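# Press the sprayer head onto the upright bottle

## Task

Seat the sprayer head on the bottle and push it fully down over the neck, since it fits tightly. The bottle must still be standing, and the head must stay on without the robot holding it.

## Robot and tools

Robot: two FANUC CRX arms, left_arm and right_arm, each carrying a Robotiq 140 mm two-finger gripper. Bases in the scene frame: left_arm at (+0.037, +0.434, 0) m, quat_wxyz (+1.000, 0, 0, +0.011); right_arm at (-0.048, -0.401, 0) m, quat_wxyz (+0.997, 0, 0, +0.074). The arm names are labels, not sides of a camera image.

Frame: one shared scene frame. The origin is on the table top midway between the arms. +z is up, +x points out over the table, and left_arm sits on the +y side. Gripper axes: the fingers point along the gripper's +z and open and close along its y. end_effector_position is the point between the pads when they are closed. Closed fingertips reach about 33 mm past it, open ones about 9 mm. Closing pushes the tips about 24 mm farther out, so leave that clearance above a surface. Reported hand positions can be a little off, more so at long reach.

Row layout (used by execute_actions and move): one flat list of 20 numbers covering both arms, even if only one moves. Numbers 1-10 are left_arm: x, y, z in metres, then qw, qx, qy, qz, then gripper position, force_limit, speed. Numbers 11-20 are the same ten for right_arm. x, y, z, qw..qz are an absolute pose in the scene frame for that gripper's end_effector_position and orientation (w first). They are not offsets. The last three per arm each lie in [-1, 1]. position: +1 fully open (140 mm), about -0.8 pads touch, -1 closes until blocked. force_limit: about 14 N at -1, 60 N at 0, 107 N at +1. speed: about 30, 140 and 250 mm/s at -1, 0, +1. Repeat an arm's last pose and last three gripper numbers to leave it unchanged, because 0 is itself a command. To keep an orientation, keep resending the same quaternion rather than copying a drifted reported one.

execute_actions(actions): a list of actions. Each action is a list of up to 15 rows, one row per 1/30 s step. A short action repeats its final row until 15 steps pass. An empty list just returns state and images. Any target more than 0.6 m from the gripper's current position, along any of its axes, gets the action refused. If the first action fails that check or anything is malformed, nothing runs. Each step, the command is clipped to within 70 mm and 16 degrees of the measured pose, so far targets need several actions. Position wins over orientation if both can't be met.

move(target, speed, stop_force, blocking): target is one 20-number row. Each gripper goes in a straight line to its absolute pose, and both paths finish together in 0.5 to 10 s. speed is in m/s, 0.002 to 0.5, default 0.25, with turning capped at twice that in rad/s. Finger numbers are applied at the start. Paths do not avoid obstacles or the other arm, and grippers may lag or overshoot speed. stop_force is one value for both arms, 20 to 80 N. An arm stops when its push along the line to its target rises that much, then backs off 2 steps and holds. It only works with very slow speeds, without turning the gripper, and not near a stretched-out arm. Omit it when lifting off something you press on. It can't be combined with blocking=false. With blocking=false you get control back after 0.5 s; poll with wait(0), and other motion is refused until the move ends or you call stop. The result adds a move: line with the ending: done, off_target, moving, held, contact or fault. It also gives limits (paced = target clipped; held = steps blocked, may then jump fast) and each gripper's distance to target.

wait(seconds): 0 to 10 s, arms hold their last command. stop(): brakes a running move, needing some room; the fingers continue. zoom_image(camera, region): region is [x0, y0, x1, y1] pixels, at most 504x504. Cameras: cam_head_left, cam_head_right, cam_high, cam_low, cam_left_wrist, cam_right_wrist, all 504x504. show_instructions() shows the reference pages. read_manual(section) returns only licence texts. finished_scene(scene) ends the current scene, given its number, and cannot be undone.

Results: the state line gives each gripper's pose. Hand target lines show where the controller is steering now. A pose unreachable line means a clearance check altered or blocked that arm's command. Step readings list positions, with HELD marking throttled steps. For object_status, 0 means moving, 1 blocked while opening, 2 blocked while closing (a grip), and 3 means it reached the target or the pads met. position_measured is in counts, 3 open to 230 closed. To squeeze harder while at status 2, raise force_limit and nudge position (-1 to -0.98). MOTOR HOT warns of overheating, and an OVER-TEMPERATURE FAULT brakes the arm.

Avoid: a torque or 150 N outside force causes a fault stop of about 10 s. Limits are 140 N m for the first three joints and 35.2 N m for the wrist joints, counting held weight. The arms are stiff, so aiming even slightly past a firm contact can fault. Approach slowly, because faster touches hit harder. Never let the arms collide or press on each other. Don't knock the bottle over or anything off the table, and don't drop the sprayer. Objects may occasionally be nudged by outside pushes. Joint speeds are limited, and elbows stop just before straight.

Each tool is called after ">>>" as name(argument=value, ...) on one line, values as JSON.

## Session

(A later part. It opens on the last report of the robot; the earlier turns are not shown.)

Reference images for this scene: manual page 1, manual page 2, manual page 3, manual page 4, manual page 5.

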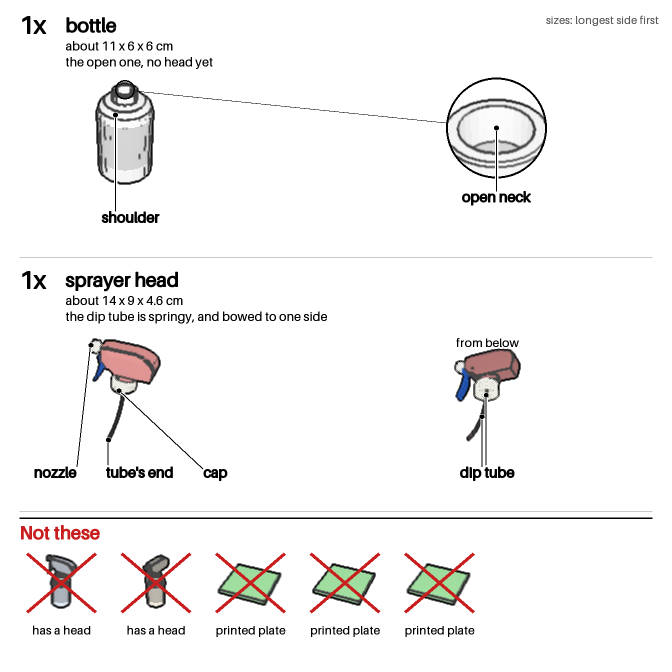

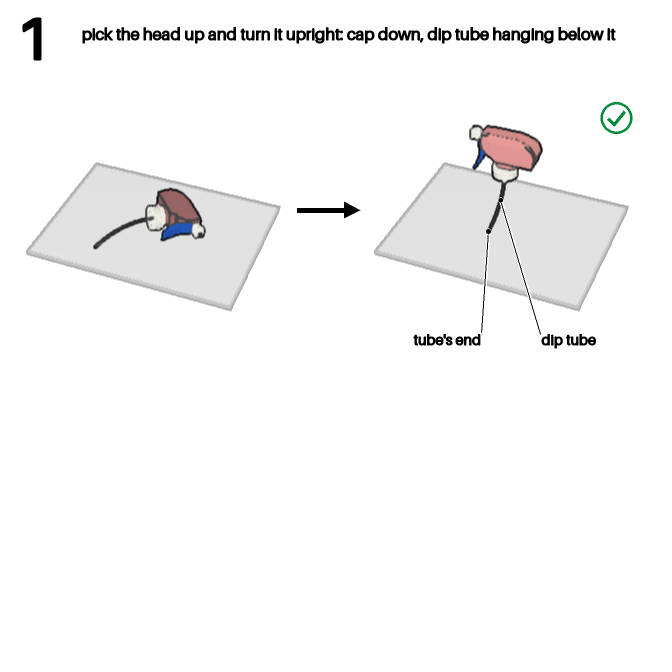

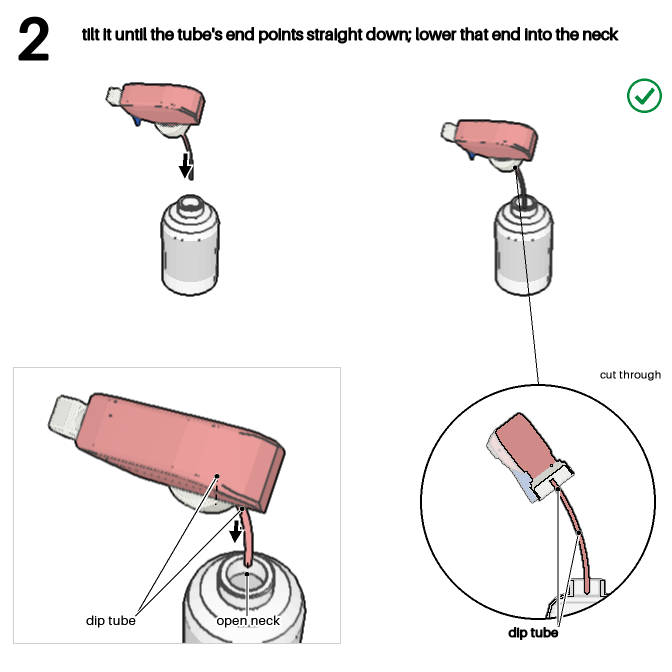

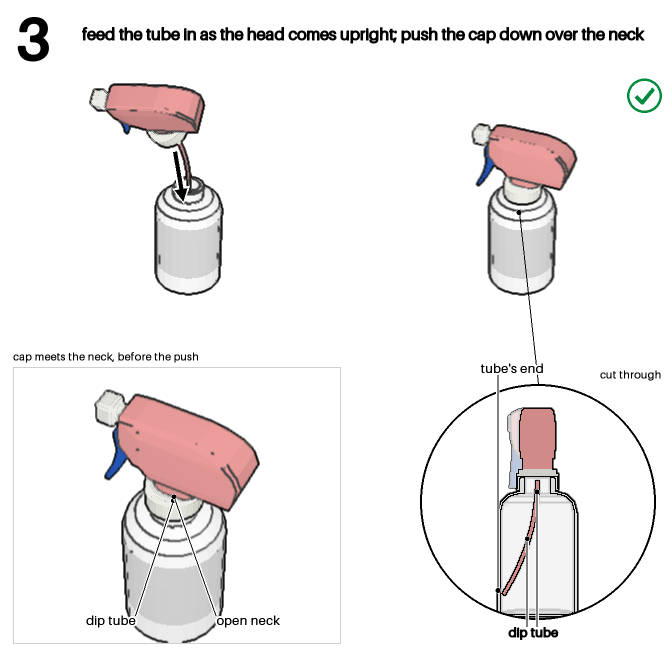

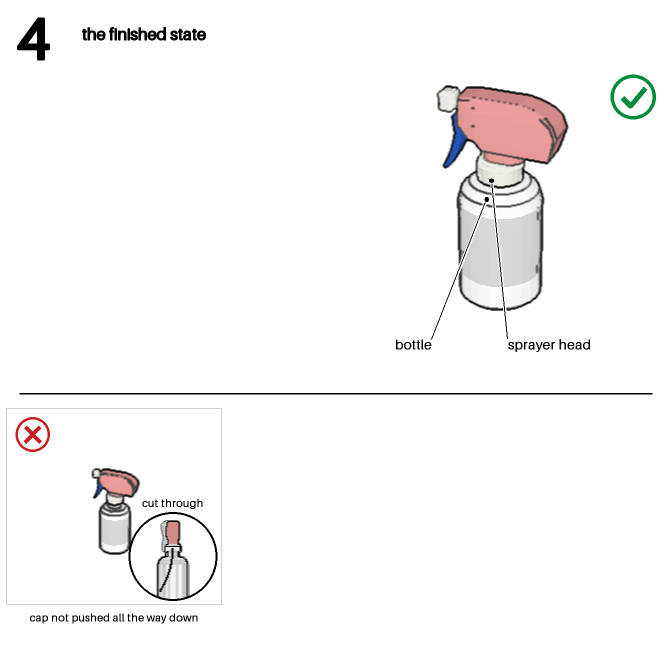

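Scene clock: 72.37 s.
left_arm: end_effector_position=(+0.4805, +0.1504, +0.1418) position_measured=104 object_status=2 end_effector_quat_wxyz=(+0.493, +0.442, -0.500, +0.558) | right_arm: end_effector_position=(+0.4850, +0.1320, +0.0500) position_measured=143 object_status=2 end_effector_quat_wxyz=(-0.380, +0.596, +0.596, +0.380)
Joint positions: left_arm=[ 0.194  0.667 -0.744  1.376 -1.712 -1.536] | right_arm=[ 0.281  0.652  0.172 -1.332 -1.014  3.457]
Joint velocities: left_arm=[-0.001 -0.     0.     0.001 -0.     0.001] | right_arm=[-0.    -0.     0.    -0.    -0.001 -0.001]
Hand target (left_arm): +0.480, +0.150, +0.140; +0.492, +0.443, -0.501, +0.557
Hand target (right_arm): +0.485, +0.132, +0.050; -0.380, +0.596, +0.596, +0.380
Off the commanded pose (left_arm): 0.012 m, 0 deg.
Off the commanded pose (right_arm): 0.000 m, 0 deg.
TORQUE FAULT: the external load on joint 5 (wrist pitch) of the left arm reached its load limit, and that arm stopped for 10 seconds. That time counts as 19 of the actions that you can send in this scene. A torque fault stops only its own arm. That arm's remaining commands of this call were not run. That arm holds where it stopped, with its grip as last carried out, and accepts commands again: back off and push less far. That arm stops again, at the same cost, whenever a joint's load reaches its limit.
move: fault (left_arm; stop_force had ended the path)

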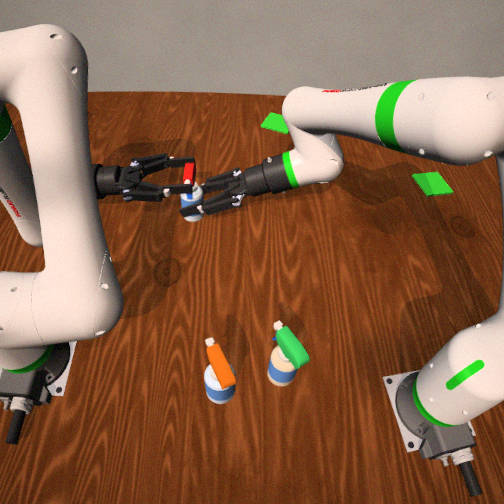

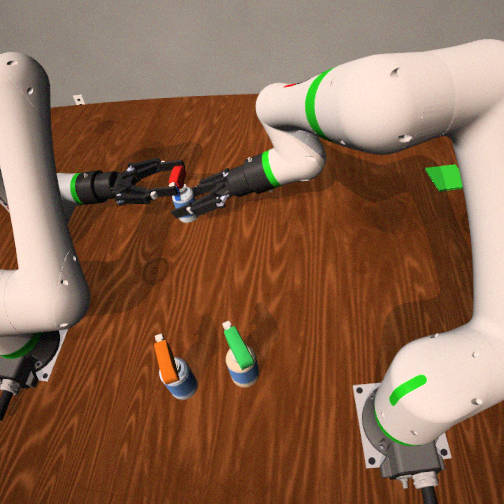

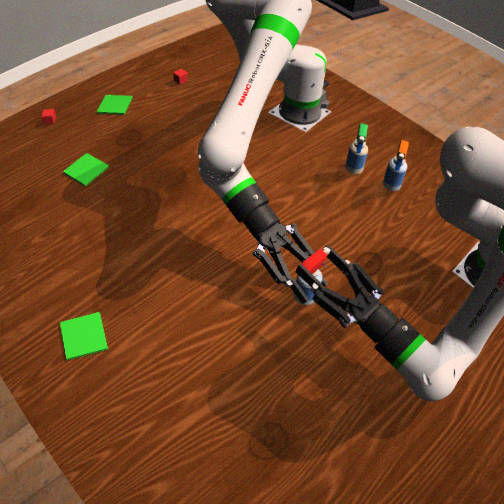

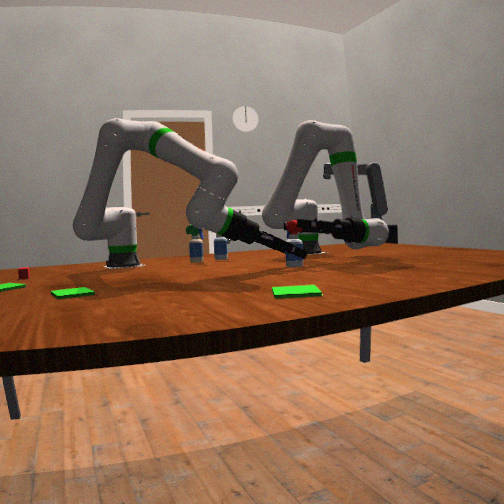

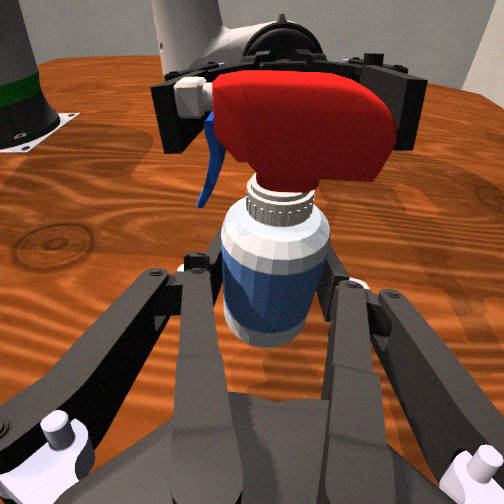

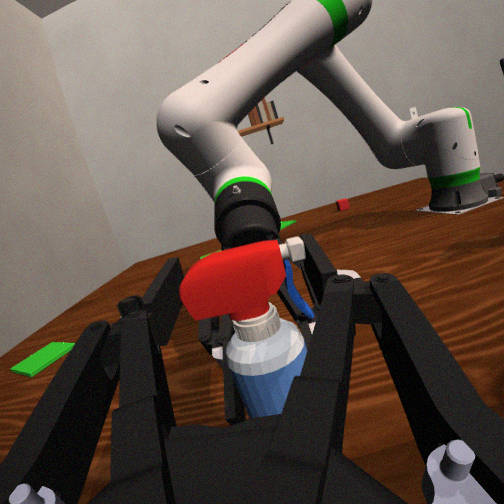

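Seated (with a fault at bottoming). Release and withdraw.

>>> move(target=[0.4805,0.1504,0.143,0.4923,0.4433,-0.5011,0.5565,1,0,0, 0.485,0.132,0.05,-0.38,0.596,0.596,0.38,1,0,0], speed=0.05)

>>> move(target=[0.48,0.25,0.18,0.4923,0.4433,-0.5011,0.5565,1,0,0, 0.485,0.03,0.08,-0.38,0.596,0.596,0.38,1,0,0], speed=0.25)

>>> zoom_image(camera="cam_low", region=[250,190,340,280])

Scene clock: 77.57 s.
left_arm: end_effector_position=(+0.4805, +0.1504, +0.1430) position_measured=3 object_status=3 end_effector_quat_wxyz=(+0.492, +0.443, -0.501, +0.557) | right_arm: end_effector_position=(+0.4850, +0.1320, +0.0500) position_measured=3 object_status=3 end_effector_quat_wxyz=(-0.380, +0.596, +0.596, +0.380)
Joint positions: left_arm=[ 0.194  0.661 -0.744  1.375 -1.709 -1.529] | right_arm=[ 0.281  0.652  0.172 -1.332 -1.014  3.457]
Joint velocities: left_arm=[ 0.001  0.     0.     0.002 -0.     0.002] | right_arm=[-0.001 -0.    -0.    -0.    -0.    -0.001]
Hand target (left_arm): +0.481, +0.150, +0.143; +0.492, +0.443, -0.501, +0.557
Hand target (right_arm): +0.485, +0.132, +0.050; -0.380, +0.596, +0.596, +0.380
Off the commanded pose (left_arm): 0.000 m, 0 deg.
Off the commanded pose (right_arm): 0.000 m, 0 deg.
move: done

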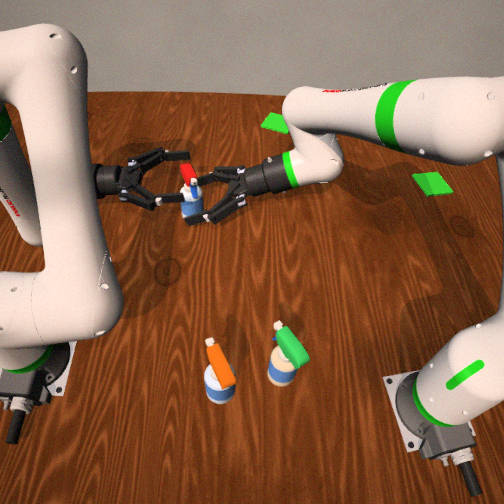

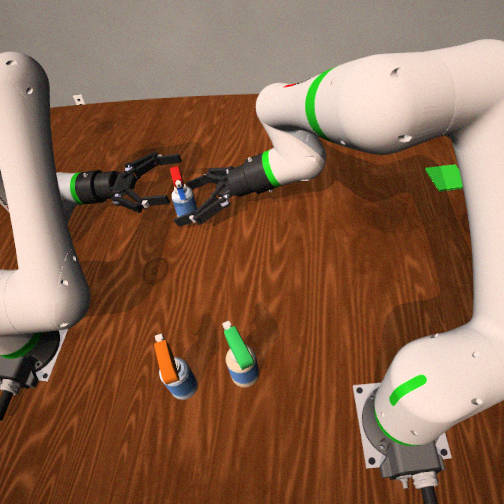

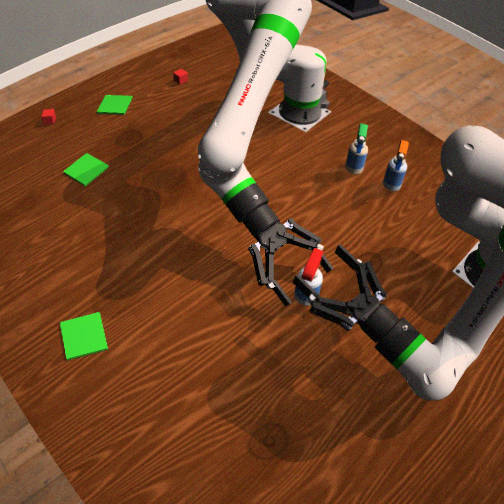

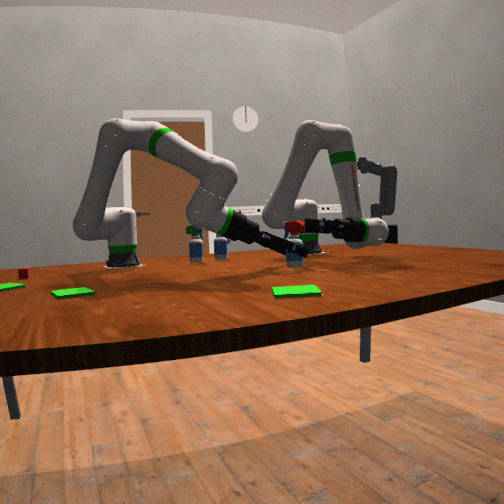

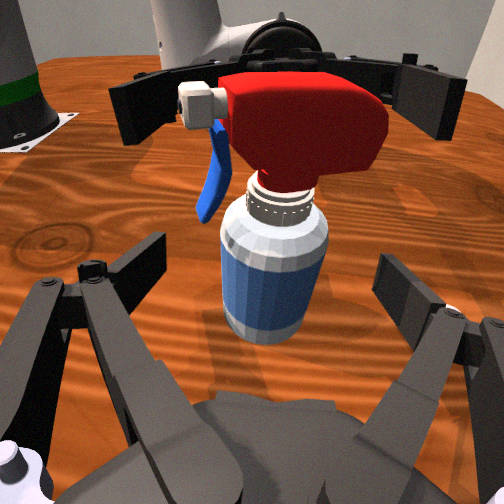

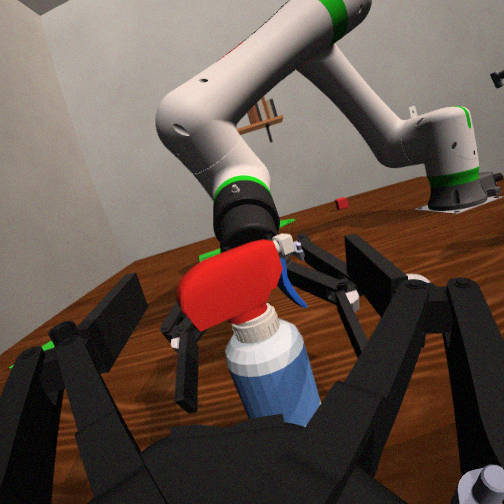

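Scene clock: 78.43 s.
left_arm: end_effector_position=(+0.4799, +0.2501, +0.1797) position_measured=3 object_status=3 end_effector_quat_wxyz=(+0.492, +0.444, -0.501, +0.556) | right_arm: end_effector_position=(+0.4849, +0.0301, +0.0802) position_measured=3 object_status=3 end_effector_quat_wxyz=(-0.380, +0.596, +0.596, +0.380)
Joint positions: left_arm=[ 0.464  0.611 -0.669  1.13  -1.805 -1.428] | right_arm=[ 0.122  0.549  0.084 -1.273 -1.154  3.484]
Joint velocities: left_arm=[-0.001  0.002  0.    -0.    -0.    -0.001] | right_arm=[ 0.001 -0.    -0.     0.001 -0.    -0.   ]
Hand target (left_arm): +0.480, +0.250, +0.180; +0.492, +0.444, -0.501, +0.556
Hand target (right_arm): +0.485, +0.030, +0.080; -0.380, +0.596, +0.596, +0.380
Off the commanded pose (left_arm): 0.000 m, 0 deg.
Off the commanded pose (right_arm): 0.000 m, 0 deg.
move: done

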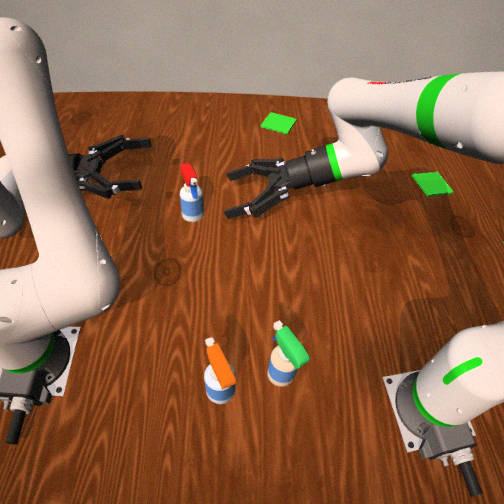

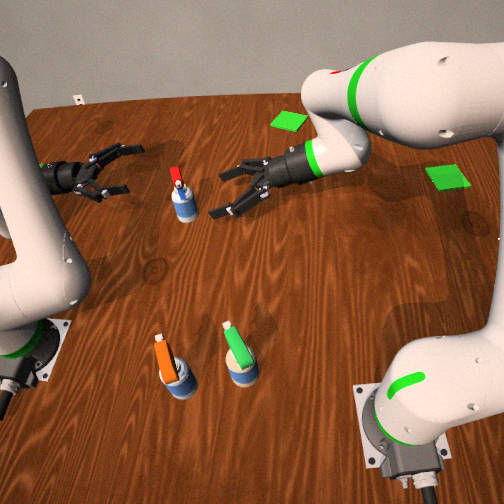

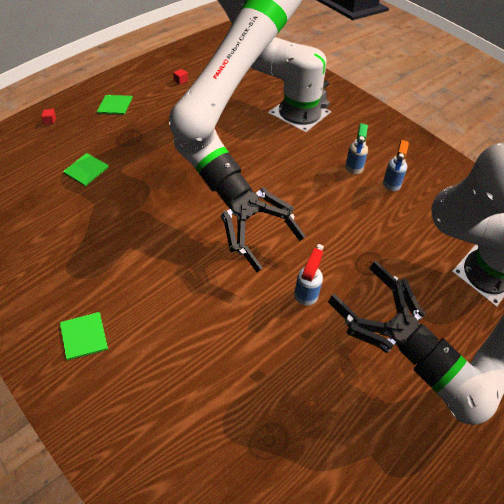

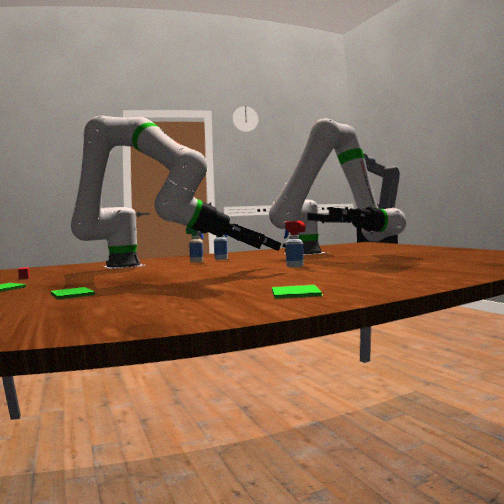

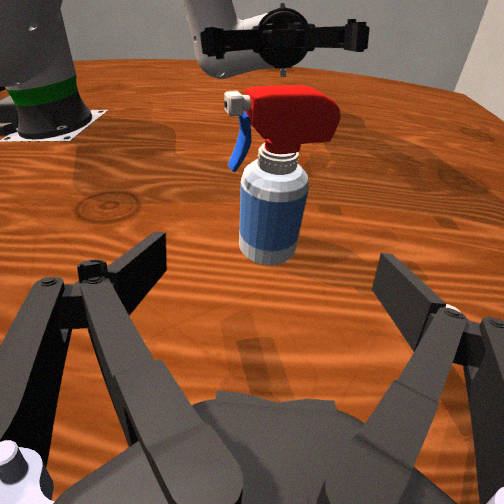

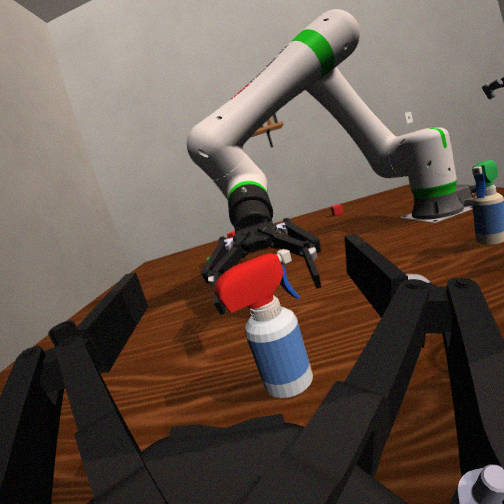

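Region (250, 190, 340, 280) of cam_low's 504x504 image, scaled by 5.600, with more detail than that image has.

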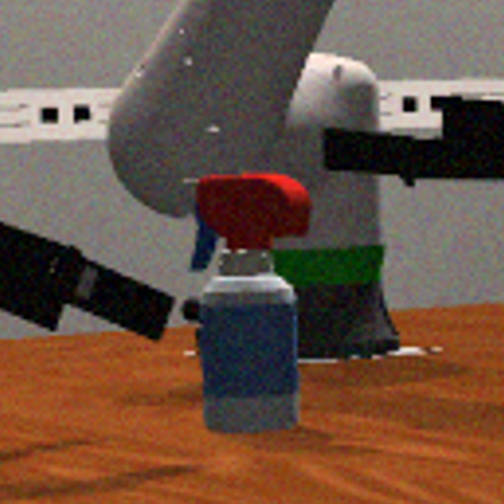

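>>> finished_scene(scene=2)

The scene is finished: the task was done.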